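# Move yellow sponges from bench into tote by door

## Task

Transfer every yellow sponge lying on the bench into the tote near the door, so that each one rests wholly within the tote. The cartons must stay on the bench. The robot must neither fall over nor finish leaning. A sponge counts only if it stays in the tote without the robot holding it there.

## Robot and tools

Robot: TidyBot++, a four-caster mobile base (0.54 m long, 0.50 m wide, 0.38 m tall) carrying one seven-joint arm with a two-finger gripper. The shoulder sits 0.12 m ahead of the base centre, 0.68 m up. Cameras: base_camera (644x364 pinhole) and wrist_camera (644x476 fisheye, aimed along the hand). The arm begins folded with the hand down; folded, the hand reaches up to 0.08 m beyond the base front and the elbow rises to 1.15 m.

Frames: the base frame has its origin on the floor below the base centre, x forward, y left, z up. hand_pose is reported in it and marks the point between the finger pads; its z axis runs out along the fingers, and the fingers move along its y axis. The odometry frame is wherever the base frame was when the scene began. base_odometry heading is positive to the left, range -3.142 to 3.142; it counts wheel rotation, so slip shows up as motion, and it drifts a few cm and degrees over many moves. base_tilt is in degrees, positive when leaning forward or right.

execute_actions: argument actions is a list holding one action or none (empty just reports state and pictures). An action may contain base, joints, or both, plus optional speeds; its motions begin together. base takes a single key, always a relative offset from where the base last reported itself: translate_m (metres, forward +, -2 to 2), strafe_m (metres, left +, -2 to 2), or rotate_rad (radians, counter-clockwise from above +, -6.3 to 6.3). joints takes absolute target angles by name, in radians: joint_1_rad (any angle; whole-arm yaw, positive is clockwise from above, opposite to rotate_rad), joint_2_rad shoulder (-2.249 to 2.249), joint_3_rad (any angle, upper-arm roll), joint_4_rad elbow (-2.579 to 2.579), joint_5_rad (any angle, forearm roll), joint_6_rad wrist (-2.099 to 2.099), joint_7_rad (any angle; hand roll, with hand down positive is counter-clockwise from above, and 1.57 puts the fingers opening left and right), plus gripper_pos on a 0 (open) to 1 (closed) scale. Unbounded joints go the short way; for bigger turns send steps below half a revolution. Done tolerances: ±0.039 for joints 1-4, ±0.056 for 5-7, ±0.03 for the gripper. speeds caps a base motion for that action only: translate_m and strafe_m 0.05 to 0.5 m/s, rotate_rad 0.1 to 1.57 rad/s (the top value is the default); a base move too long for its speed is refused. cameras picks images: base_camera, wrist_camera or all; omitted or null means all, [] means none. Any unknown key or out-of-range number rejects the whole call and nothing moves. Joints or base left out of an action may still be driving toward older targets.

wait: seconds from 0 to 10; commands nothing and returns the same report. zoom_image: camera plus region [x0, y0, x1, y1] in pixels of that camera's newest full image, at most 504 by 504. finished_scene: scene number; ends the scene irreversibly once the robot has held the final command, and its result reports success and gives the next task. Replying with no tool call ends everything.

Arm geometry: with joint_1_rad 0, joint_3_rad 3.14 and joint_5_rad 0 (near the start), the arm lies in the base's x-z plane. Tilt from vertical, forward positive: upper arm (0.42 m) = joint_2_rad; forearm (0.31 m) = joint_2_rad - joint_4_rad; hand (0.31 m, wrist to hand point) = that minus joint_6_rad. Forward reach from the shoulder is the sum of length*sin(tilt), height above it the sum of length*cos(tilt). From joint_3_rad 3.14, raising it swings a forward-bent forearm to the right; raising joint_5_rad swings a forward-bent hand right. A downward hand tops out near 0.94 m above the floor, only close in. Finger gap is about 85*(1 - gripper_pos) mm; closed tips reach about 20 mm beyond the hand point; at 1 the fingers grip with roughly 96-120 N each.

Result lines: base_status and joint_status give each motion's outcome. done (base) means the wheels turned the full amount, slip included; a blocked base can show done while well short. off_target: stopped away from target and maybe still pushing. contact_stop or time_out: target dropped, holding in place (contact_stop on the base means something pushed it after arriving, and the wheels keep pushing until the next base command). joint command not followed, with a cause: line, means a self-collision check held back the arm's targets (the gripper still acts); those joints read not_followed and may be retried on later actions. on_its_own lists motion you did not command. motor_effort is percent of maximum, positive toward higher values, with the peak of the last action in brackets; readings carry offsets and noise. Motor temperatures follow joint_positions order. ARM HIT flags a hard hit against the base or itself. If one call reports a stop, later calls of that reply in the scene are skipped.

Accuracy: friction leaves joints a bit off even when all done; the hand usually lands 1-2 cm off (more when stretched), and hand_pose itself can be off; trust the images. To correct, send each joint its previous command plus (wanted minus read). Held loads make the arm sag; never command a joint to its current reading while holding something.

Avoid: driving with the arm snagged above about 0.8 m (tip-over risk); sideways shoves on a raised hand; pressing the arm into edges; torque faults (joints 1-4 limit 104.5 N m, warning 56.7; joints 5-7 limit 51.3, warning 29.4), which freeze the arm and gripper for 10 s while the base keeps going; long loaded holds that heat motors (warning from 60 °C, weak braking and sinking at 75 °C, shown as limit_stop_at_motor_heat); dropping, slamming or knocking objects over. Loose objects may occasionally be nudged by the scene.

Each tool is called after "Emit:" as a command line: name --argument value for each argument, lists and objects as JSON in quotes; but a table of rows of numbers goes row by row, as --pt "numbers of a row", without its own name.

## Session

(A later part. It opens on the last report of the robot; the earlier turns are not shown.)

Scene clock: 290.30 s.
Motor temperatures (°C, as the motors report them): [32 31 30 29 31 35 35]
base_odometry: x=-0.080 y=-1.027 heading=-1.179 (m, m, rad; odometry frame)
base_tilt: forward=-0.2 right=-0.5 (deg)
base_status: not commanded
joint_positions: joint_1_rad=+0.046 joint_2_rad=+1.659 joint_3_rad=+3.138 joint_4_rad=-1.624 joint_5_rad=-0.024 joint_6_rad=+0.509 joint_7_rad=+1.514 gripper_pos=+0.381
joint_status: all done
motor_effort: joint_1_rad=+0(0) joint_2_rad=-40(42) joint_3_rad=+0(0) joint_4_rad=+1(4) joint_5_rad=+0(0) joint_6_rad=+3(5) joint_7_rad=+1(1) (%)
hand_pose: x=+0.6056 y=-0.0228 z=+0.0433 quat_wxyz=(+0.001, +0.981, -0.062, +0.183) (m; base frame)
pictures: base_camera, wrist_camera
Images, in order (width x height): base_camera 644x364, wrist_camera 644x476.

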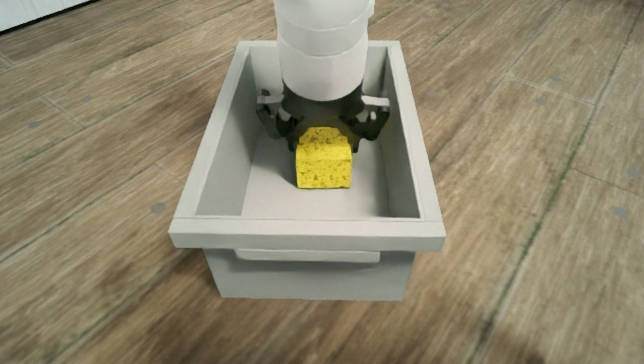

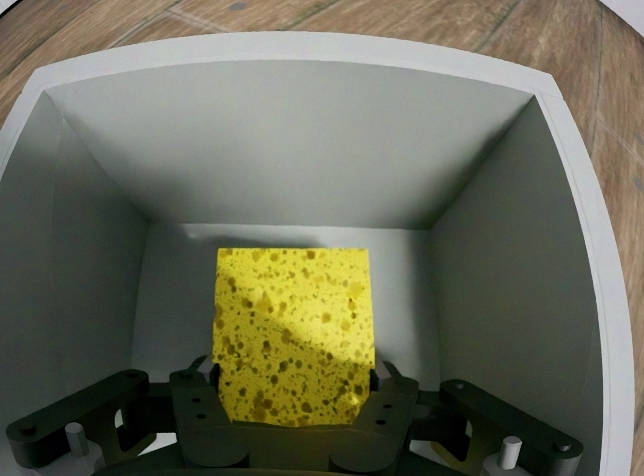

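Emit:
execute_actions --actions '[{"base": {"translate_m": 0.022}, "speeds": {"translate_m": 0.1}}]' --cameras '["wrist_camera"]'

Emit:
execute_actions --actions '[{"joints": {"gripper_pos": 0.2}}]'

Scene clock: 294.47 s.
Motor temperatures (°C, as the motors report them): [32 31 30 28 31 35 35]
base_odometry: x=-0.072 y=-1.048 heading=-1.178 (m, m, rad; odometry frame)
base_tilt: forward=-0.2 right=-0.5 (deg)
base_status: done
joint_positions: joint_1_rad=+0.046 joint_2_rad=+1.659 joint_3_rad=+3.138 joint_4_rad=-1.614 joint_5_rad=-0.024 joint_6_rad=+0.512 joint_7_rad=+1.514 gripper_pos=+0.381
joint_status: not commanded
motor_effort: joint_1_rad=+0(3) joint_2_rad=-40(41) joint_3_rad=+0(1) joint_4_rad=+1(0) joint_5_rad=+0(0) joint_6_rad=+4(4) joint_7_rad=+1(1) (%)
hand_pose: x=+0.6121 y=-0.0233 z=+0.0443 quat_wxyz=(+0.001, +0.980, -0.063, +0.189) (m; base frame)
pictures: wrist_camera
Images, in order (width x height): wrist_camera 644x476.

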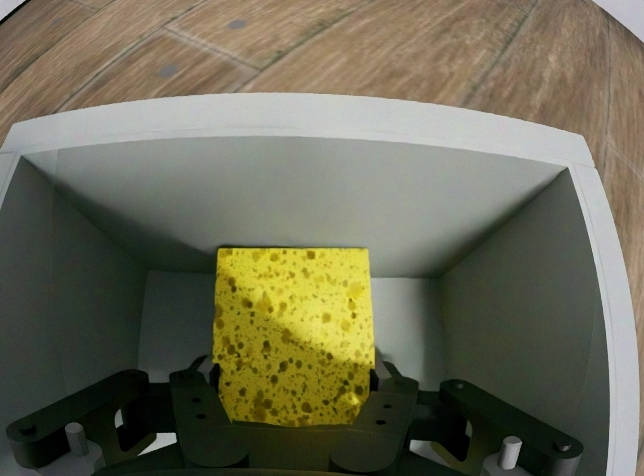

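Scene clock: 295.47 s.
Motor temperatures (°C, as the motors report them): [32 31 30 28 31 35 35]
base_odometry: x=-0.072 y=-1.048 heading=-1.178 (m, m, rad; odometry frame)
base_tilt: forward=-0.2 right=-0.5 (deg)
base_status: not commanded
joint_positions: joint_1_rad=+0.046 joint_2_rad=+1.659 joint_3_rad=+3.138 joint_4_rad=-1.614 joint_5_rad=-0.024 joint_6_rad=+0.512 joint_7_rad=+1.514 gripper_pos=+0.200
joint_status: all done
motor_effort: joint_1_rad=+0(1) joint_2_rad=-40(40) joint_3_rad=+0(1) joint_4_rad=+1(0) joint_5_rad=+0(0) joint_6_rad=+3(4) joint_7_rad=+1(1) (%)
hand_pose: x=+0.6121 y=-0.0233 z=+0.0443 quat_wxyz=(+0.001, +0.980, -0.063, +0.189) (m; base frame)
pictures: base_camera, wrist_camera
Images, in order (width x height): base_camera 644x364, wrist_camera 644x476.

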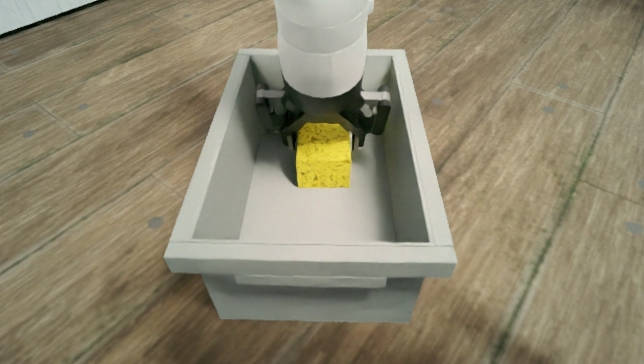

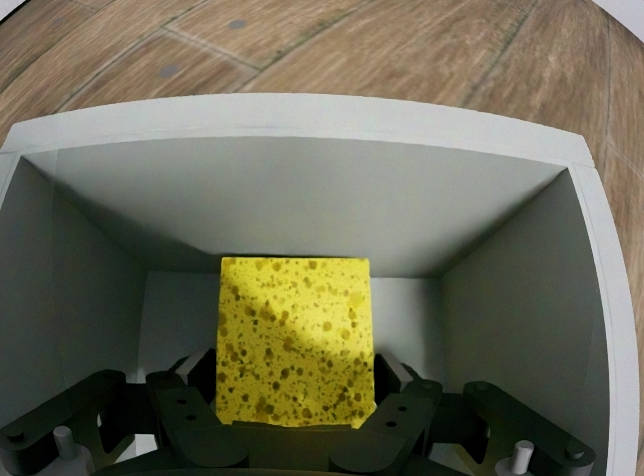

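Emit:
execute_actions --actions '[{"joints": {"joint_2_rad": 1.33, "joint_4_rad": -1.87, "joint_6_rad": 0.42}}]'

Scene clock: 350.57 s.
Motor temperatures (°C, as the motors report them): [32 32 30 28 31 35 35]
base_odometry: x=-0.072 y=-1.048 heading=-1.178 (m, m, rad; odometry frame)
base_tilt: forward=-0.2 right=-0.4 (deg)
base_status: not commanded
joint_positions: joint_1_rad=+0.046 joint_2_rad=+1.340 joint_3_rad=+3.138 joint_4_rad=-1.856 joint_5_rad=-0.024 joint_6_rad=+0.470 joint_7_rad=+1.514 gripper_pos=+0.200
joint_status: all done
motor_effort: joint_1_rad=+0(0) joint_2_rad=-41(43) joint_3_rad=-1(0) joint_4_rad=+2(2) joint_5_rad=+0(0) joint_6_rad=+4(4) joint_7_rad=+1(1) (%)
hand_pose: x=+0.6366 y=-0.0241 z=+0.1795 quat_wxyz=(+0.000, +0.977, -0.062, +0.206) (m; base frame)
pictures: base_camera, wrist_camera
Images, in order (width x height): base_camera 644x364, wrist_camera 644x476.

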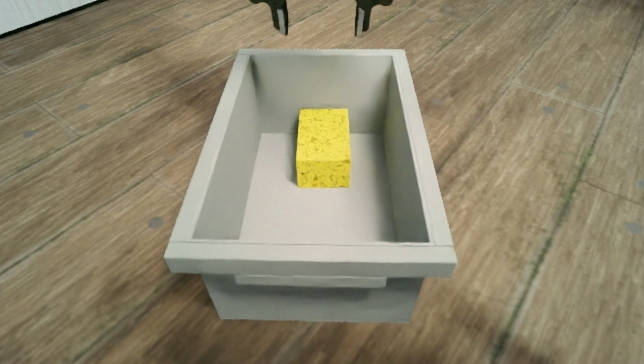

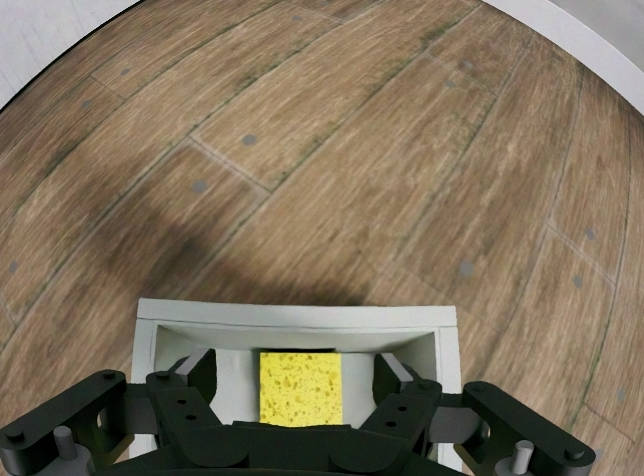

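Emit:
execute_actions --actions '[{"base": {"rotate_rad": -0.23}, "joints": {"joint_1_rad": 0.9, "joint_2_rad": -0.2, "joint_4_rad": -1.1, "joint_6_rad": -1.25, "joint_7_rad": 1.57, "gripper_pos": 0.0}}]' --cameras '["wrist_camera"]'

Emit:
execute_actions --actions '[{"base": {"translate_m": -2.0}}]'

Scene clock: 360.63 s.
Motor temperatures (°C, as the motors report them): [32 32 30 28 31 35 35]
base_odometry: x=-0.071 y=-1.048 heading=-1.408 (m, m, rad; odometry frame)
base_tilt: forward=-0.2 right=-0.5 (deg)
base_status: done
joint_positions: joint_1_rad=+0.882 joint_2_rad=-0.191 joint_3_rad=+3.143 joint_4_rad=-1.110 joint_5_rad=-0.024 joint_6_rad=-1.202 joint_7_rad=+1.542 gripper_pos=+0.000
joint_status: all done
motor_effort: joint_1_rad=+0(6) joint_2_rad=-10(49) joint_3_rad=+1(2) joint_4_rad=+18(20) joint_5_rad=+0(1) joint_6_rad=+8(8) joint_7_rad=+1(0) (%)
hand_pose: x=+0.4015 y=-0.3311 z=+1.1232 quat_wxyz=(+0.191, +0.784, -0.383, +0.450) (m; base frame)
pictures: wrist_camera
Images, in order (width x height): wrist_camera 644x476.

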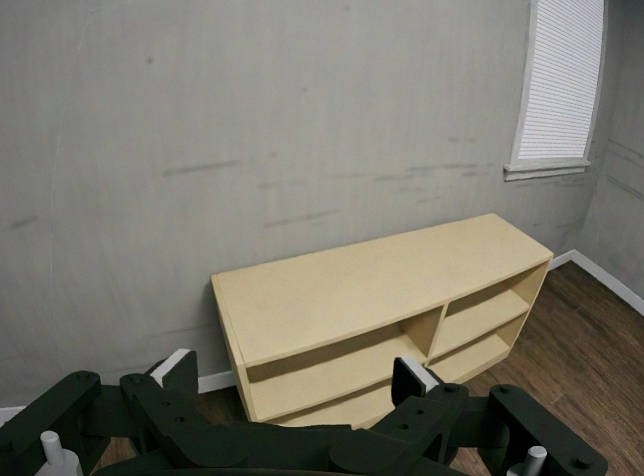

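Scene clock: 366.00 s.
Motor temperatures (°C, as the motors report them): [32 32 30 28 31 35 35]
base_odometry: x=-0.391 y=+0.926 heading=-1.410 (m, m, rad; odometry frame)
base_tilt: forward=-0.3 right=-0.4 (deg)
base_status: done
joint_positions: joint_1_rad=+0.885 joint_2_rad=-0.191 joint_3_rad=+3.142 joint_4_rad=-1.110 joint_5_rad=-0.024 joint_6_rad=-1.202 joint_7_rad=+1.542 gripper_pos=+0.000
joint_status: not commanded
motor_effort: joint_1_rad=+0(1) joint_2_rad=-11(17) joint_3_rad=+1(3) joint_4_rad=+18(20) joint_5_rad=+0(1) joint_6_rad=+8(8) joint_7_rad=+1(1) (%)
hand_pose: x=+0.4005 y=-0.3319 z=+1.1232 quat_wxyz=(+0.192, +0.783, -0.384, +0.449) (m; base frame)
pictures: base_camera, wrist_camera
Images, in order (width x height): base_camera 644x364, wrist_camera 644x476.

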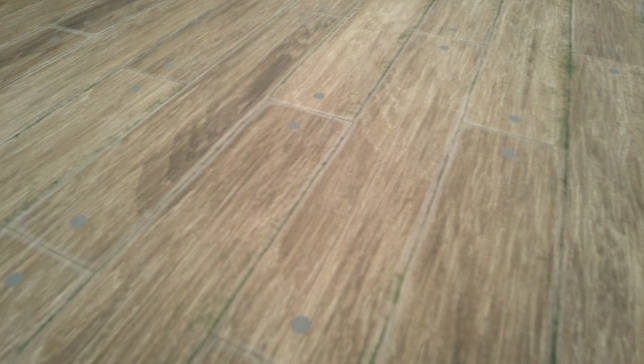

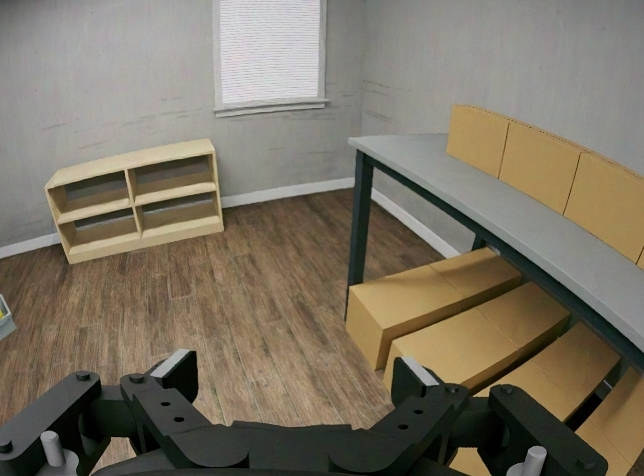

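Emit:
execute_actions --actions '[{"base": {"translate_m": -0.58}, "joints": {"joint_1_rad": 1.2}}]' --cameras '["wrist_camera"]'

Emit:
execute_actions --actions '[{"base": {"rotate_rad": -0.51}, "joints": {"joint_1_rad": 0.7}}]'

Scene clock: 372.17 s.
Motor temperatures (°C, as the motors report them): [32 32 30 28 31 35 35]
base_odometry: x=-0.483 y=+1.499 heading=-1.411 (m, m, rad; odometry frame)
base_tilt: forward=-0.3 right=-0.4 (deg)
base_status: done
joint_positions: joint_1_rad=+1.185 joint_2_rad=-0.191 joint_3_rad=+3.141 joint_4_rad=-1.110 joint_5_rad=-0.024 joint_6_rad=-1.202 joint_7_rad=+1.542 gripper_pos=+0.000
joint_status: all done
motor_effort: joint_1_rad=-1(1) joint_2_rad=-12(15) joint_3_rad=+1(2) joint_4_rad=+17(19) joint_5_rad=+0(1) joint_6_rad=+8(8) joint_7_rad=+1(1) (%)
hand_pose: x=+0.2905 y=-0.4000 z=+1.1232 quat_wxyz=(+0.257, +0.718, -0.496, +0.416) (m; base frame)
pictures: wrist_camera
Images, in order (width x height): wrist_camera 644x476.

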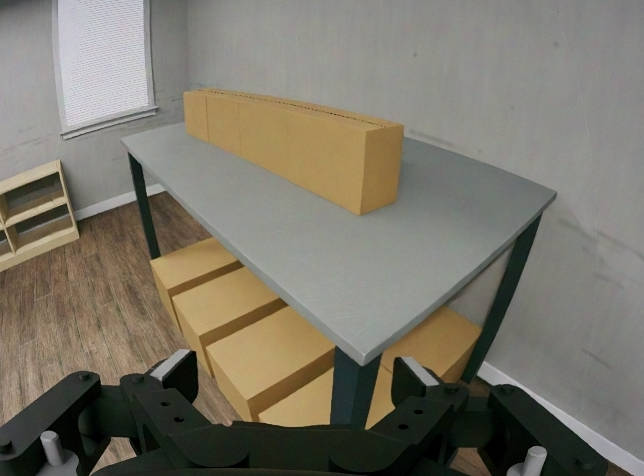

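Scene clock: 373.87 s.
Motor temperatures (°C, as the motors report them): [32 32 30 28 31 35 35]
base_odometry: x=-0.483 y=+1.499 heading=-1.919 (m, m, rad; odometry frame)
base_tilt: forward=-0.3 right=-0.5 (deg)
base_status: done
joint_positions: joint_1_rad=+0.715 joint_2_rad=-0.191 joint_3_rad=+3.142 joint_4_rad=-1.110 joint_5_rad=-0.024 joint_6_rad=-1.203 joint_7_rad=+1.542 gripper_pos=+0.000
joint_status: all done
motor_effort: joint_1_rad=+0(1) joint_2_rad=-12(14) joint_3_rad=+0(3) joint_4_rad=+18(18) joint_5_rad=+0(1) joint_6_rad=+8(8) joint_7_rad=+1(1) (%)
hand_pose: x=+0.4528 y=-0.2791 z=+1.1231 quat_wxyz=(+0.153, +0.813, -0.316, +0.464) (m; base frame)
pictures: base_camera, wrist_camera
Images, in order (width x height): base_camera 644x364, wrist_camera 644x476.

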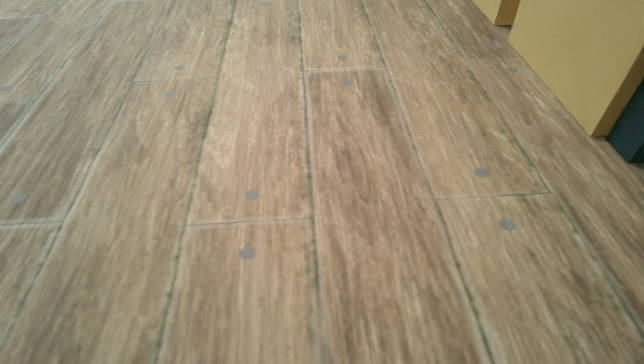

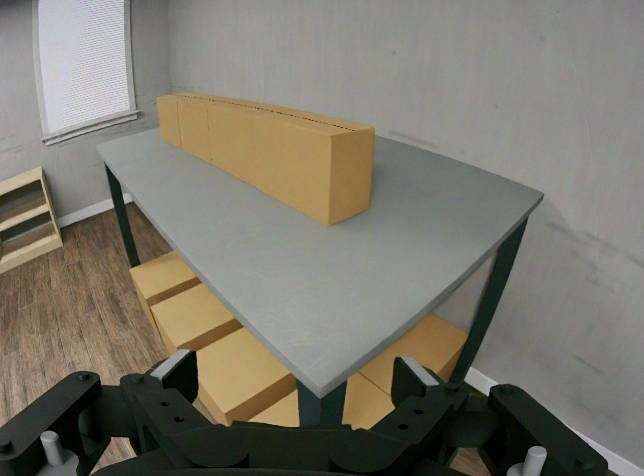

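Emit:
execute_actions --actions '[{"base": {"strafe_m": -0.8}, "joints": {"joint_1_rad": 0.1, "joint_6_rad": -1.35}}]'

Scene clock: 385.33 s.
Motor temperatures (°C, as the motors report them): [32 32 30 29 31 35 35]
base_odometry: x=-1.235 y=+1.774 heading=-1.920 (m, m, rad; odometry frame)
base_tilt: forward=-0.2 right=-0.4 (deg)
base_status: done
joint_positions: joint_1_rad=+0.116 joint_2_rad=-0.192 joint_3_rad=+3.141 joint_4_rad=-1.109 joint_5_rad=-0.023 joint_6_rad=-1.300 joint_7_rad=+1.542 gripper_pos=+0.000
joint_status: all done
motor_effort: joint_1_rad=-1(1) joint_2_rad=-12(13) joint_3_rad=+0(2) joint_4_rad=+18(19) joint_5_rad=+0(1) joint_6_rad=+8(8) joint_7_rad=+1(1) (%)
hand_pose: x=+0.5349 y=-0.0399 z=+1.0986 quat_wxyz=(+0.008, +0.893, -0.062, +0.446) (m; base frame)
pictures: base_camera, wrist_camera
Images, in order (width x height): base_camera 644x364, wrist_camera 644x476.

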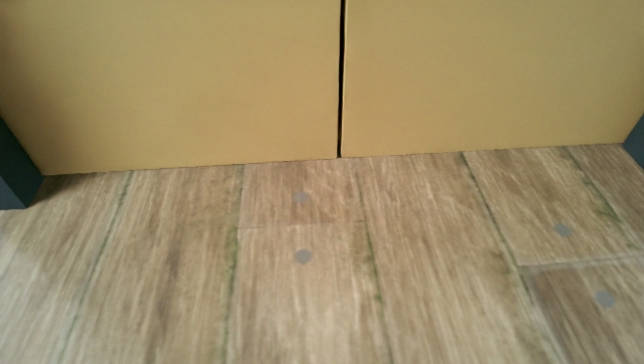

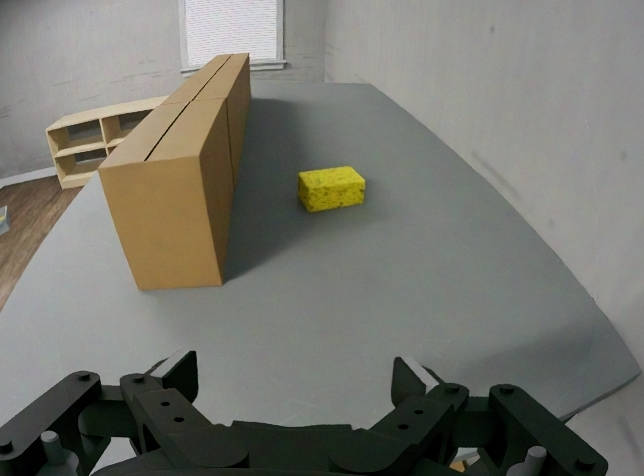

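Emit:
zoom_image --camera "wrist_camera" --region '[270, 140, 400, 240]'

Region (270, 140, 400, 240) of wrist_camera's 644x476 image, scaled by 3.877; it fills the top 388 rows of this view, and the rest is white.

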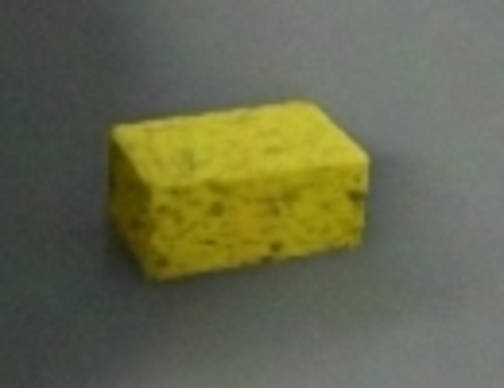

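Emit:
execute_actions --actions '[{"base": {"strafe_m": -0.14}, "joints": {"joint_1_rad": -0.015, "joint_2_rad": 0.1, "joint_4_rad": -0.75, "joint_6_rad": -1.45, "gripper_pos": 0.4}, "speeds": {"strafe_m": 0.3}}]' --cameras '["base_camera"]'

Emit:
execute_actions --actions '[{"base": {"translate_m": 0.25}, "speeds": {"translate_m": 0.3}}]'

Scene clock: 453.90 s.
Motor temperatures (°C, as the motors report them): [32 31 30 29 31 35 35]
base_odometry: x=-1.366 y=+1.822 heading=-1.922 (m, m, rad; odometry frame)
base_tilt: forward=-0.2 right=-0.4 (deg)
base_status: done
joint_positions: joint_1_rad=+0.003 joint_2_rad=+0.091 joint_3_rad=+3.142 joint_4_rad=-0.765 joint_5_rad=-0.023 joint_6_rad=-1.400 joint_7_rad=+1.542 gripper_pos=+0.400
joint_status: all done
motor_effort: joint_1_rad=+0(2) joint_2_rad=-22(25) joint_3_rad=+1(2) joint_4_rad=+17(18) joint_5_rad=+0(1) joint_6_rad=+7(8) joint_7_rad=+1(1) (%)
hand_pose: x=+0.6357 y=+0.0066 z=+1.1103 quat_wxyz=(-0.016, +0.903, -0.012, +0.429) (m; base frame)
pictures: base_camera
Images, in order (width x height): base_camera 644x364.

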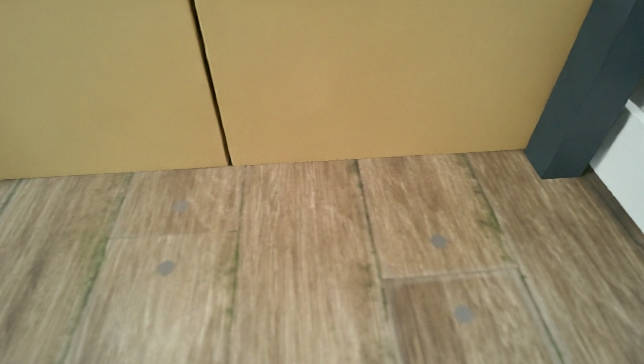

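Scene clock: 455.70 s.
Motor temperatures (°C, as the motors report them): [32 31 30 29 31 35 35]
base_odometry: x=-1.453 y=+1.587 heading=-1.922 (m, m, rad; odometry frame)
base_tilt: forward=-0.2 right=-0.5 (deg)
base_status: done
joint_positions: joint_1_rad=+0.002 joint_2_rad=+0.093 joint_3_rad=+3.142 joint_4_rad=-0.762 joint_5_rad=-0.023 joint_6_rad=-1.402 joint_7_rad=+1.542 gripper_pos=+0.400
joint_status: not commanded
motor_effort: joint_1_rad=+0(2) joint_2_rad=-23(27) joint_3_rad=+1(1) joint_4_rad=+18(19) joint_5_rad=+0(1) joint_6_rad=+7(8) joint_7_rad=+1(1) (%)
hand_pose: x=+0.6359 y=+0.0072 z=+1.1100 quat_wxyz=(-0.017, +0.904, -0.011, +0.428) (m; base frame)
pictures: base_camera, wrist_camera
Images, in order (width x height): base_camera 644x364, wrist_camera 644x476.

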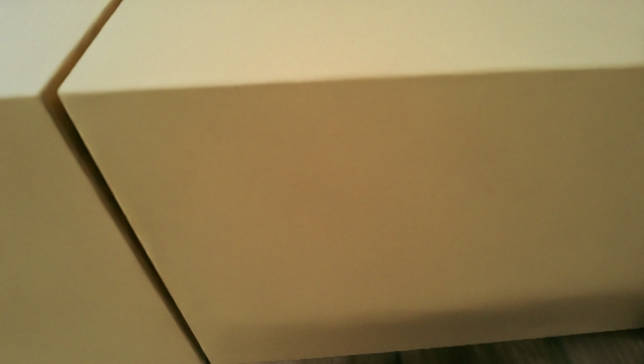

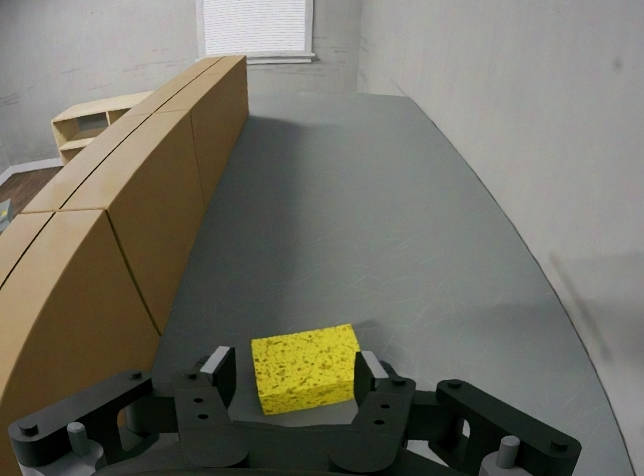

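Emit:
execute_actions --actions '[{"joints": {"joint_1_rad": 0.03, "joint_2_rad": 0.48, "joint_4_rad": -0.561, "joint_6_rad": -1.198}}]' --cameras '["wrist_camera"]'

Scene clock: 475.33 s.
Motor temperatures (°C, as the motors report them): [32 31 30 29 31 35 35]
base_odometry: x=-1.453 y=+1.588 heading=-1.922 (m, m, rad; odometry frame)
base_tilt: forward=-0.2 right=-0.5 (deg)
base_status: not commanded
joint_positions: joint_1_rad=+0.015 joint_2_rad=+0.452 joint_3_rad=+3.142 joint_4_rad=-0.571 joint_5_rad=-0.023 joint_6_rad=-1.247 joint_7_rad=+1.542 gripper_pos=+0.400
joint_status: all done
motor_effort: joint_1_rad=-1(2) joint_2_rad=-32(41) joint_3_rad=-1(1) joint_4_rad=+19(24) joint_5_rad=+0(0) joint_6_rad=+7(10) joint_7_rad=+1(1) (%)
hand_pose: x=+0.8095 y=-0.0025 z=+1.0238 quat_wxyz=(-0.014, +0.906, -0.019, +0.422) (m; base frame)
pictures: wrist_camera
Images, in order (width x height): wrist_camera 644x476.

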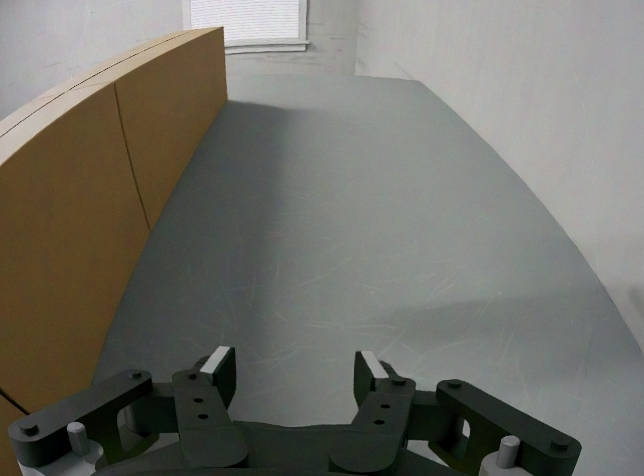

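Emit:
execute_actions --actions '[{"joints": {"joint_2_rad": 0.405, "joint_4_rad": -0.841, "joint_6_rad": -1.002}}]' --cameras '["wrist_camera"]'

Scene clock: 488.07 s.
Motor temperatures (°C, as the motors report them): [32 31 30 29 31 35 35]
base_odometry: x=-1.453 y=+1.588 heading=-1.922 (m, m, rad; odometry frame)
base_tilt: forward=-0.2 right=-0.5 (deg)
base_status: not commanded
joint_positions: joint_1_rad=+0.015 joint_2_rad=+0.430 joint_3_rad=+3.142 joint_4_rad=-0.826 joint_5_rad=-0.023 joint_6_rad=-1.048 joint_7_rad=+1.543 gripper_pos=+0.400
joint_status: all done
motor_effort: joint_1_rad=+0(0) joint_2_rad=-38(42) joint_3_rad=+0(1) joint_4_rad=+20(21) joint_5_rad=+0(1) joint_6_rad=+7(8) joint_7_rad=+1(0) (%)
hand_pose: x=+0.8248 y=-0.0033 z=+0.9533 quat_wxyz=(-0.014, +0.913, -0.021, +0.407) (m; base frame)
pictures: wrist_camera
Images, in order (width x height): wrist_camera 644x476.

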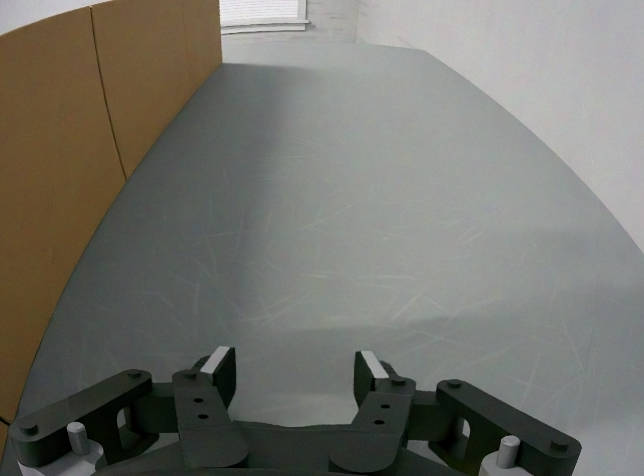

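Emit:
execute_actions --actions '[{"base": {"translate_m": -0.28}, "speeds": {"translate_m": 0.12}}]'

Scene clock: 492.40 s.
Motor temperatures (°C, as the motors report them): [32 31 30 29 31 35 35]
base_odometry: x=-1.356 y=+1.851 heading=-1.920 (m, m, rad; odometry frame)
base_tilt: forward=-0.3 right=-0.4 (deg)
base_status: done
joint_positions: joint_1_rad=+0.016 joint_2_rad=+0.421 joint_3_rad=+3.142 joint_4_rad=-0.828 joint_5_rad=-0.023 joint_6_rad=-1.047 joint_7_rad=+1.543 gripper_pos=+0.400
joint_status: not commanded
motor_effort: joint_1_rad=+0(2) joint_2_rad=-37(43) joint_3_rad=+0(1) joint_4_rad=+19(20) joint_5_rad=+0(0) joint_6_rad=+7(8) joint_7_rad=+1(1) (%)
hand_pose: x=+0.8220 y=-0.0036 z=+0.9593 quat_wxyz=(-0.014, +0.912, -0.021, +0.410) (m; base frame)
pictures: base_camera, wrist_camera
Images, in order (width x height): base_camera 644x364, wrist_camera 644x476.

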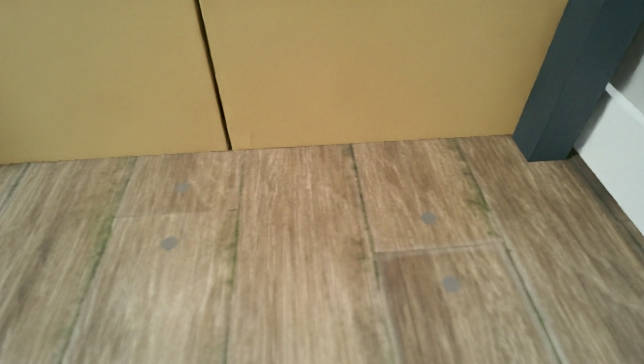

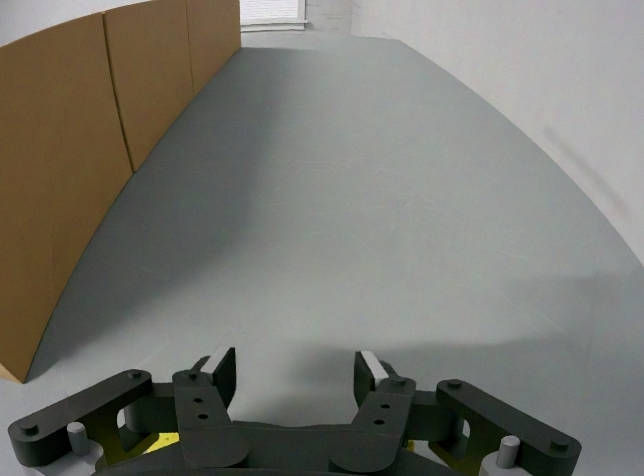

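Emit:
execute_actions --actions '[{"joints": {"joint_4_rad": -0.66}}]' --cameras '[]'

Emit:
execute_actions --actions '[{"base": {"translate_m": 0.31}, "joints": {"joint_2_rad": -0.06, "joint_4_rad": -0.845, "joint_6_rad": -2.05, "joint_7_rad": -0.03, "gripper_pos": 0.0}, "speeds": {"translate_m": 0.3}}]'

Scene clock: 506.47 s.
Motor temperatures (°C, as the motors report them): [32 32 30 29 31 35 35]
base_odometry: x=-1.356 y=+1.851 heading=-1.920 (m, m, rad; odometry frame)
base_tilt: forward=-0.2 right=-0.5 (deg)
base_status: not commanded
joint_positions: joint_1_rad=+0.016 joint_2_rad=+0.416 joint_3_rad=+3.142 joint_4_rad=-0.666 joint_5_rad=-0.023 joint_6_rad=-1.047 joint_7_rad=+1.543 gripper_pos=+0.400
joint_status: all done
motor_effort: joint_1_rad=+0(0) joint_2_rad=-37(42) joint_3_rad=+0(0) joint_4_rad=+20(21) joint_5_rad=+0(0) joint_6_rad=+8(8) joint_7_rad=+1(1) (%)
hand_pose: x=+0.8307 y=-0.0038 z=+1.0489 quat_wxyz=(-0.014, +0.875, -0.019, +0.484) (m; base frame)
pictures: none
No camera images: the call's "cameras" was empty. Leave "cameras" out to get every camera's image.

Scene clock: 508.57 s.
Motor temperatures (°C, as the motors report them): [32 32 30 29 31 35 35]
base_odometry: x=-1.462 y=+1.559 heading=-1.919 (m, m, rad; odometry frame)
base_tilt: forward=-0.2 right=-0.5 (deg)
base_status: done
joint_positions: joint_1_rad=+0.018 joint_2_rad=-0.040 joint_3_rad=+3.142 joint_4_rad=-0.831 joint_5_rad=-0.022 joint_6_rad=-2.008 joint_7_rad=-0.011 gripper_pos=+0.000
joint_status: all done
motor_effort: joint_1_rad=+0(3) joint_2_rad=-14(38) joint_3_rad=+0(2) joint_4_rad=+14(19) joint_5_rad=+0(1) joint_6_rad=+3(10) joint_7_rad=+1(1) (%)
hand_pose: x=+0.4304 y=+0.0020 z=+1.0301 quat_wxyz=(-0.127, +0.691, -0.702, +0.115) (m; base frame)
pictures: base_camera, wrist_camera
Images, in order (width x height): base_camera 644x364, wrist_camera 644x476.

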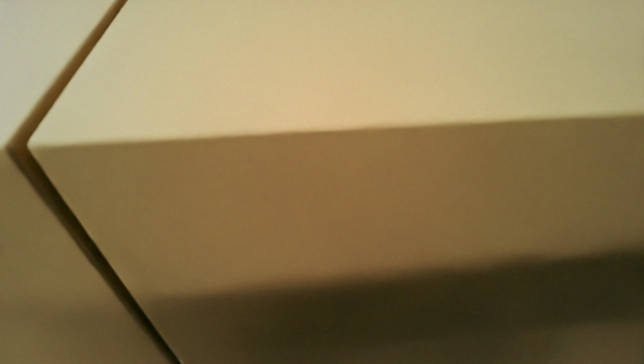

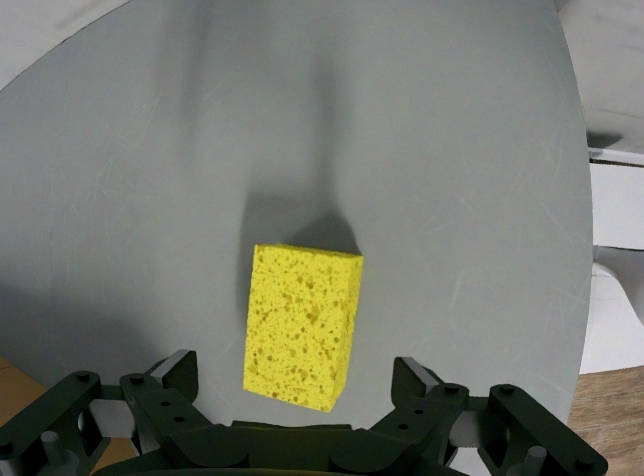

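Emit:
zoom_image --camera "wrist_camera" --region '[170, 220, 430, 430]'

Region (170, 220, 430, 430) of wrist_camera's 644x476 image, scaled by 1.938; it fills the top 407 rows of this view, and the rest is white.

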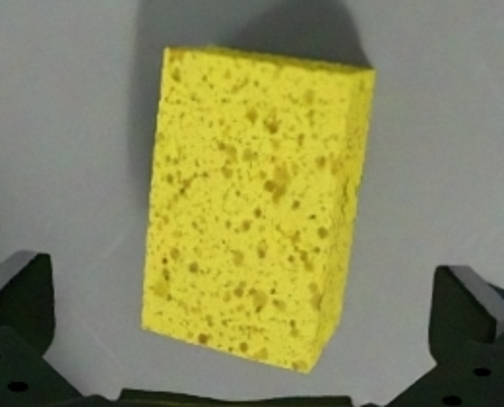

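Emit:
execute_actions --actions '[{"joints": {"joint_1_rad": 0.055, "joint_2_rad": 0.09, "joint_4_rad": -0.986, "joint_7_rad": -0.068}}]' --cameras '["wrist_camera"]'

Scene clock: 530.27 s.
Motor temperatures (°C, as the motors report them): [32 32 30 29 31 35 35]
base_odometry: x=-1.462 y=+1.559 heading=-1.919 (m, m, rad; odometry frame)
base_tilt: forward=-0.2 right=-0.5 (deg)
base_status: not commanded
joint_positions: joint_1_rad=+0.036 joint_2_rad=+0.084 joint_3_rad=+3.142 joint_4_rad=-0.976 joint_5_rad=-0.022 joint_6_rad=-2.008 joint_7_rad=-0.040 gripper_pos=+0.000
joint_status: all done
motor_effort: joint_1_rad=+0(1) joint_2_rad=-20(23) joint_3_rad=+2(0) joint_4_rad=+15(16) joint_5_rad=+0(0) joint_6_rad=+0(3) joint_7_rad=+1(0) (%)
hand_pose: x=+0.4515 y=-0.0044 z=+0.9445 quat_wxyz=(-0.033, +0.683, -0.730, +0.019) (m; base frame)
pictures: wrist_camera
Images, in order (width x height): wrist_camera 644x476.

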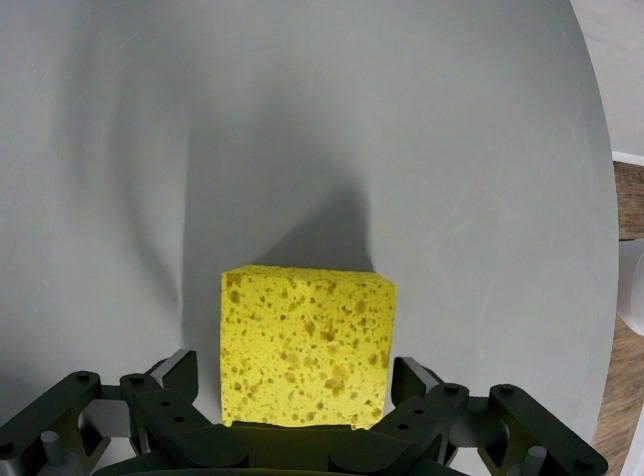

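Emit:
execute_actions --actions '[{"joints": {"gripper_pos": 1.0}}]' --cameras '["wrist_camera"]'

Scene clock: 548.00 s.
Motor temperatures (°C, as the motors report them): [32 31 30 29 31 35 35]
base_odometry: x=-1.462 y=+1.559 heading=-1.919 (m, m, rad; odometry frame)
base_tilt: forward=-0.2 right=-0.5 (deg)
base_status: not commanded
joint_positions: joint_1_rad=+0.036 joint_2_rad=+0.079 joint_3_rad=+3.142 joint_4_rad=-0.973 joint_5_rad=-0.022 joint_6_rad=-2.010 joint_7_rad=-0.040 gripper_pos=+0.380
joint_status: gripper_pos off_target (ended at +0.380, target +1.000)
motor_effort: joint_1_rad=+0(0) joint_2_rad=-19(21) joint_3_rad=+0(1) joint_4_rad=+15(15) joint_5_rad=+0(0) joint_6_rad=+1(4) joint_7_rad=+1(1) (%)
hand_pose: x=+0.4501 y=-0.0044 z=+0.9467 quat_wxyz=(-0.035, +0.683, -0.729, +0.021) (m; base frame)
pictures: wrist_camera
Images, in order (width x height): wrist_camera 644x476.

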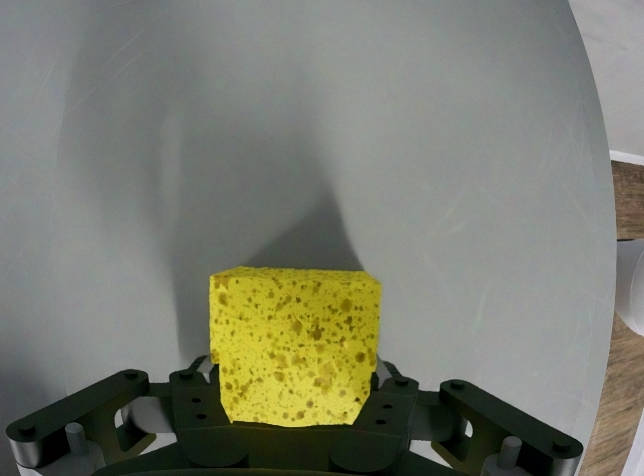

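Emit:
execute_actions --actions '[{"joints": {"joint_2_rad": -0.06, "joint_4_rad": -0.82}}]' --cameras '["wrist_camera"]'

Emit:
execute_actions --actions '[{"base": {"translate_m": -0.12}, "joints": {"joint_2_rad": -0.25}}]' --cameras '[]'

Emit:
execute_actions --actions '[{"base": {"strafe_m": 0.7}, "joints": {"joint_1_rad": 0.0, "joint_7_rad": 1.6}}]'

Scene clock: 580.67 s.
Motor temperatures (°C, as the motors report them): [32 31 30 29 31 35 35]
base_odometry: x=-1.462 y=+1.559 heading=-1.919 (m, m, rad; odometry frame)
base_tilt: forward=-0.2 right=-0.5 (deg)
base_status: not commanded
joint_positions: joint_1_rad=+0.036 joint_2_rad=-0.058 joint_3_rad=+3.142 joint_4_rad=-0.826 joint_5_rad=-0.022 joint_6_rad=-2.011 joint_7_rad=-0.040 gripper_pos=+0.380
joint_status: all done
motor_effort: joint_1_rad=+0(1) joint_2_rad=-12(24) joint_3_rad=+1(1) joint_4_rad=+13(16) joint_5_rad=+0(0) joint_6_rad=+3(4) joint_7_rad=+1(1) (%)
hand_pose: x=+0.4234 y=-0.0034 z=+1.0370 quat_wxyz=(-0.134, +0.673, -0.717, +0.121) (m; base frame)
pictures: wrist_camera
Images, in order (width x height): wrist_camera 644x476.

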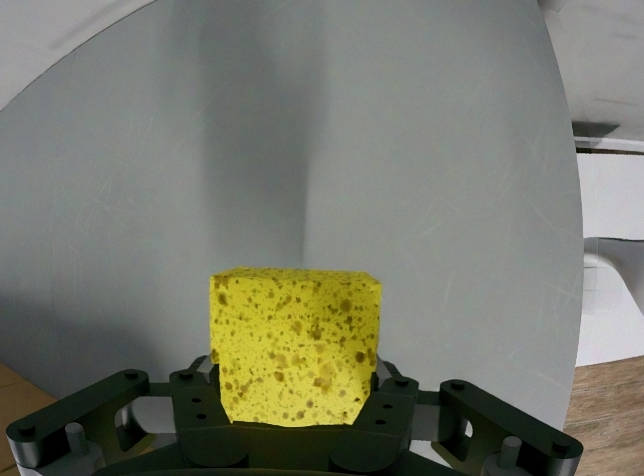

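Scene clock: 582.17 s.
Motor temperatures (°C, as the motors report them): [32 31 30 29 31 35 35]
base_odometry: x=-1.422 y=+1.672 heading=-1.918 (m, m, rad; odometry frame)
base_tilt: forward=-0.2 right=-0.5 (deg)
base_status: done
joint_positions: joint_1_rad=+0.037 joint_2_rad=-0.260 joint_3_rad=+3.142 joint_4_rad=-0.821 joint_5_rad=-0.022 joint_6_rad=-2.011 joint_7_rad=-0.040 gripper_pos=+0.380
joint_status: all done
motor_effort: joint_1_rad=+0(0) joint_2_rad=-3(19) joint_3_rad=+0(1) joint_4_rad=+12(16) joint_5_rad=+0(0) joint_6_rad=+5(6) joint_7_rad=+1(1) (%)
hand_pose: x=+0.3461 y=-0.0008 z=+1.0925 quat_wxyz=(-0.205, +0.657, -0.699, +0.192) (m; base frame)
pictures: none
No camera images: the call's "cameras" was empty. Leave "cameras" out to get every camera's image.

Scene clock: 584.93 s.
Motor temperatures (°C, as the motors report them): [32 31 30 29 31 35 35]
base_odometry: x=-0.763 y=+1.434 heading=-1.918 (m, m, rad; odometry frame)
base_tilt: forward=-0.2 right=-0.5 (deg)
base_status: done
joint_positions: joint_1_rad=+0.018 joint_2_rad=-0.260 joint_3_rad=+3.142 joint_4_rad=-0.821 joint_5_rad=-0.022 joint_6_rad=-2.011 joint_7_rad=+1.592 gripper_pos=+0.380
joint_status: all done
motor_effort: joint_1_rad=+0(1) joint_2_rad=-3(7) joint_3_rad=+1(2) joint_4_rad=+12(13) joint_5_rad=+0(1) joint_6_rad=+5(6) joint_7_rad=+1(1) (%)
hand_pose: x=+0.3461 y=+0.0033 z=+1.0925 quat_wxyz=(-0.003, +0.960, +0.009, +0.281) (m; base frame)
pictures: base_camera, wrist_camera
Images, in order (width x height): base_camera 644x364, wrist_camera 644x476.

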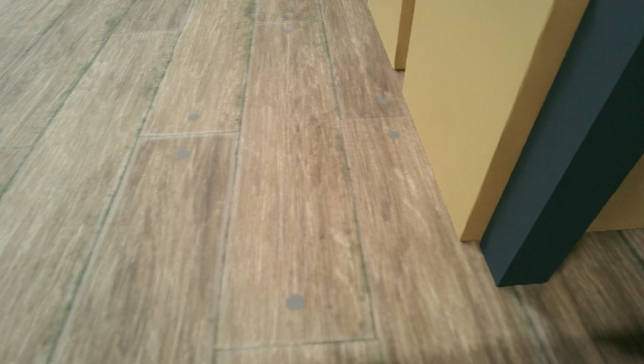

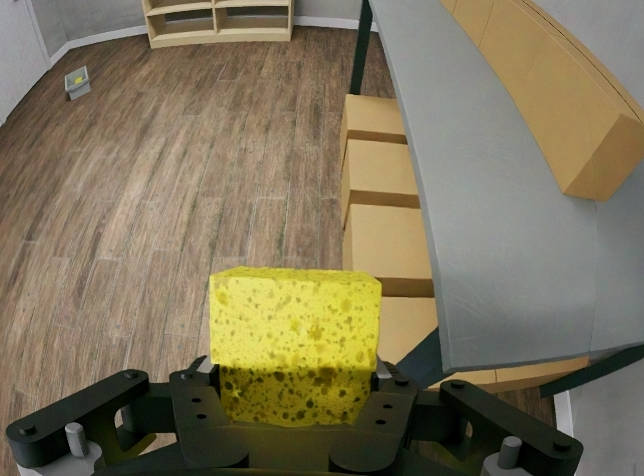

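Emit:
execute_actions --actions '[{"base": {"rotate_rad": 0.637}, "joints": {"joint_6_rad": -1.75}}]' --cameras '["wrist_camera"]'

Emit:
execute_actions --actions '[{"base": {"translate_m": 2.0}}]'

Scene clock: 590.63 s.
Motor temperatures (°C, as the motors report them): [32 31 30 29 31 35 35]
base_odometry: x=-0.763 y=+1.434 heading=-1.283 (m, m, rad; odometry frame)
base_tilt: forward=-0.2 right=-0.5 (deg)
base_status: done
joint_positions: joint_1_rad=+0.016 joint_2_rad=-0.259 joint_3_rad=+3.142 joint_4_rad=-0.821 joint_5_rad=-0.022 joint_6_rad=-1.777 joint_7_rad=+1.592 gripper_pos=+0.380
joint_status: all done
motor_effort: joint_1_rad=+0(1) joint_2_rad=-3(6) joint_3_rad=+0(2) joint_4_rad=+14(13) joint_5_rad=+0(1) joint_6_rad=+7(7) joint_7_rad=+1(1) (%)
hand_pose: x=+0.4027 y=+0.0034 z=+1.1383 quat_wxyz=(-0.002, +0.920, +0.009, +0.391) (m; base frame)
pictures: wrist_camera
Images, in order (width x height): wrist_camera 644x476.

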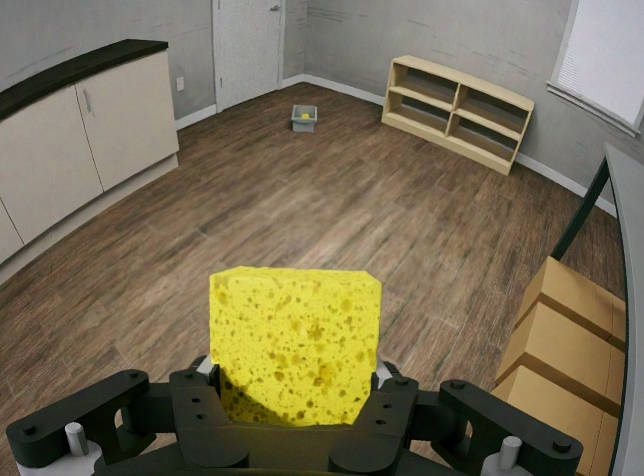

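Scene clock: 596.00 s.
Motor temperatures (°C, as the motors report them): [32 31 30 29 31 35 35]
base_odometry: x=-0.191 y=-0.482 heading=-1.281 (m, m, rad; odometry frame)
base_tilt: forward=-0.2 right=-0.5 (deg)
base_status: done
joint_positions: joint_1_rad=+0.016 joint_2_rad=-0.255 joint_3_rad=+3.142 joint_4_rad=-0.821 joint_5_rad=-0.022 joint_6_rad=-1.777 joint_7_rad=+1.592 gripper_pos=+0.380
joint_status: not commanded
motor_effort: joint_1_rad=+0(0) joint_2_rad=-4(8) joint_3_rad=+1(1) joint_4_rad=+14(15) joint_5_rad=+0(1) joint_6_rad=+7(8) joint_7_rad=+1(1) (%)
hand_pose: x=+0.4043 y=+0.0033 z=+1.1373 quat_wxyz=(-0.002, +0.921, +0.009, +0.389) (m; base frame)
pictures: base_camera, wrist_camera
Images, in order (width x height): base_camera 644x364, wrist_camera 644x476.

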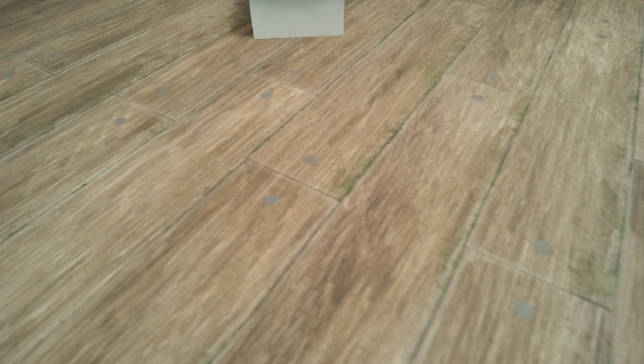

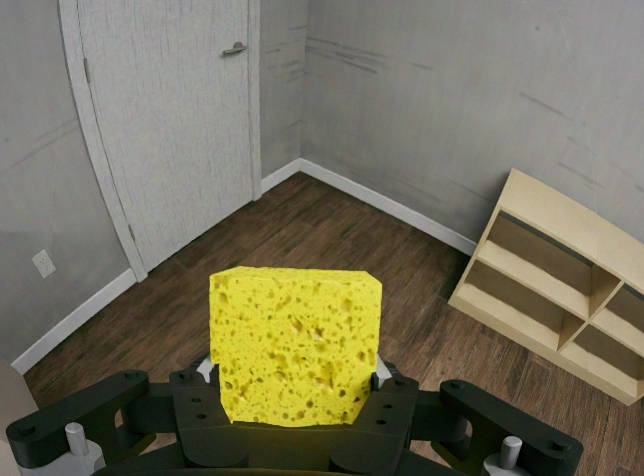

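Emit:
execute_actions --actions '[{"base": {"translate_m": 0.475}, "joints": {"joint_2_rad": 1.33, "joint_4_rad": -1.65, "joint_6_rad": -0.134}}]'

Scene clock: 605.53 s.
Motor temperatures (°C, as the motors report them): [32 31 30 29 31 35 35]
base_odometry: x=-0.054 y=-0.937 heading=-1.280 (m, m, rad; odometry frame)
base_tilt: forward=-0.2 right=-0.5 (deg)
base_status: done
joint_positions: joint_1_rad=+0.016 joint_2_rad=+1.317 joint_3_rad=+3.142 joint_4_rad=-1.640 joint_5_rad=-0.022 joint_6_rad=-0.185 joint_7_rad=+1.592 gripper_pos=+0.380
joint_status: all done
motor_effort: joint_1_rad=+0(0) joint_2_rad=-42(52) joint_3_rad=+0(0) joint_4_rad=+4(16) joint_5_rad=+0(0) joint_6_rad=+0(7) joint_7_rad=+1(1) (%)
hand_pose: x=+0.5844 y=-0.0049 z=+0.1673 quat_wxyz=(-0.002, +1.000, -0.008, +0.000) (m; base frame)
pictures: base_camera, wrist_camera
Images, in order (width x height): base_camera 644x364, wrist_camera 644x476.

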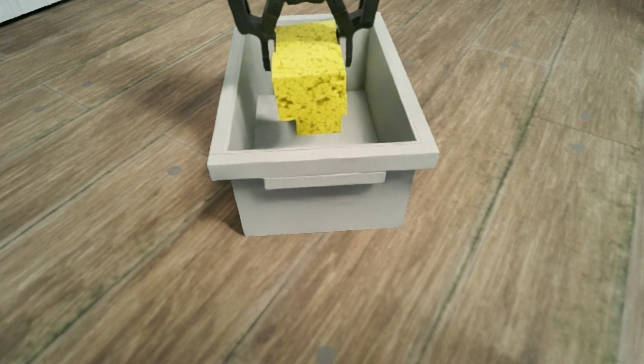

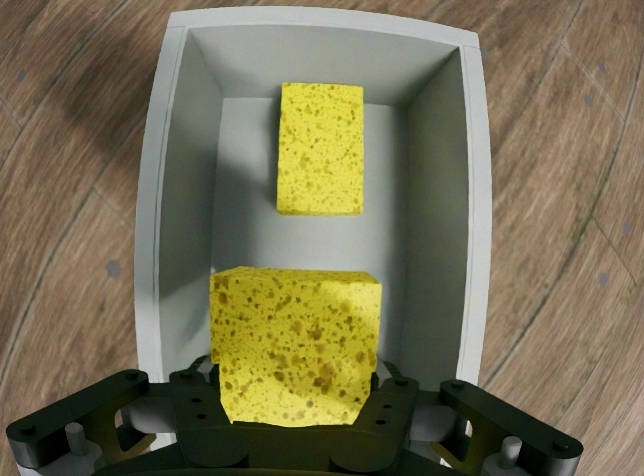

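Emit:
execute_actions --actions '[{"joints": {"joint_1_rad": 0.052, "joint_2_rad": 1.616, "joint_4_rad": -1.326}}]'

Scene clock: 618.80 s.
Motor temperatures (°C, as the motors report them): [32 31 30 29 31 35 35]
base_odometry: x=-0.054 y=-0.937 heading=-1.280 (m, m, rad; odometry frame)
base_tilt: forward=-0.2 right=-0.5 (deg)
base_status: not commanded
joint_positions: joint_1_rad=+0.035 joint_2_rad=+1.604 joint_3_rad=+3.142 joint_4_rad=-1.341 joint_5_rad=-0.022 joint_6_rad=-0.182 joint_7_rad=+1.592 gripper_pos=+0.380
joint_status: all done
motor_effort: joint_1_rad=+0(0) joint_2_rad=-44(47) joint_3_rad=+0(0) joint_4_rad=+4(5) joint_5_rad=+0(0) joint_6_rad=+0(0) joint_7_rad=+1(1) (%)
hand_pose: x=+0.6054 y=-0.0145 z=+0.0485 quat_wxyz=(-0.002, +1.000, -0.017, +0.008) (m; base frame)
pictures: base_camera, wrist_camera
Images, in order (width x height): base_camera 644x364, wrist_camera 644x476.

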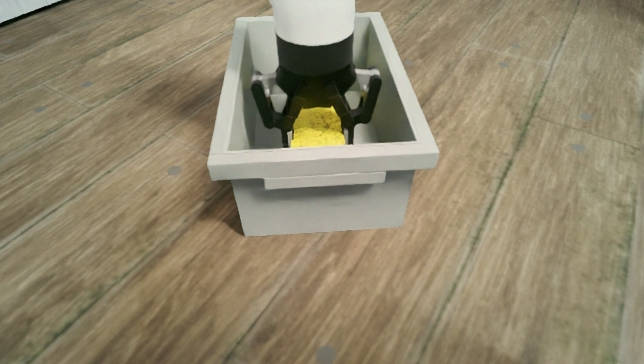

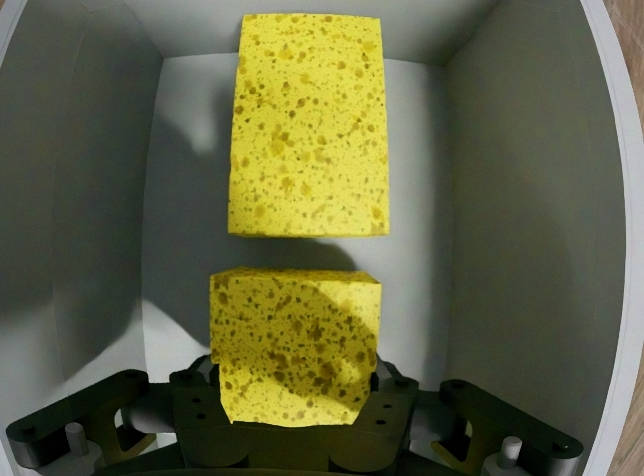

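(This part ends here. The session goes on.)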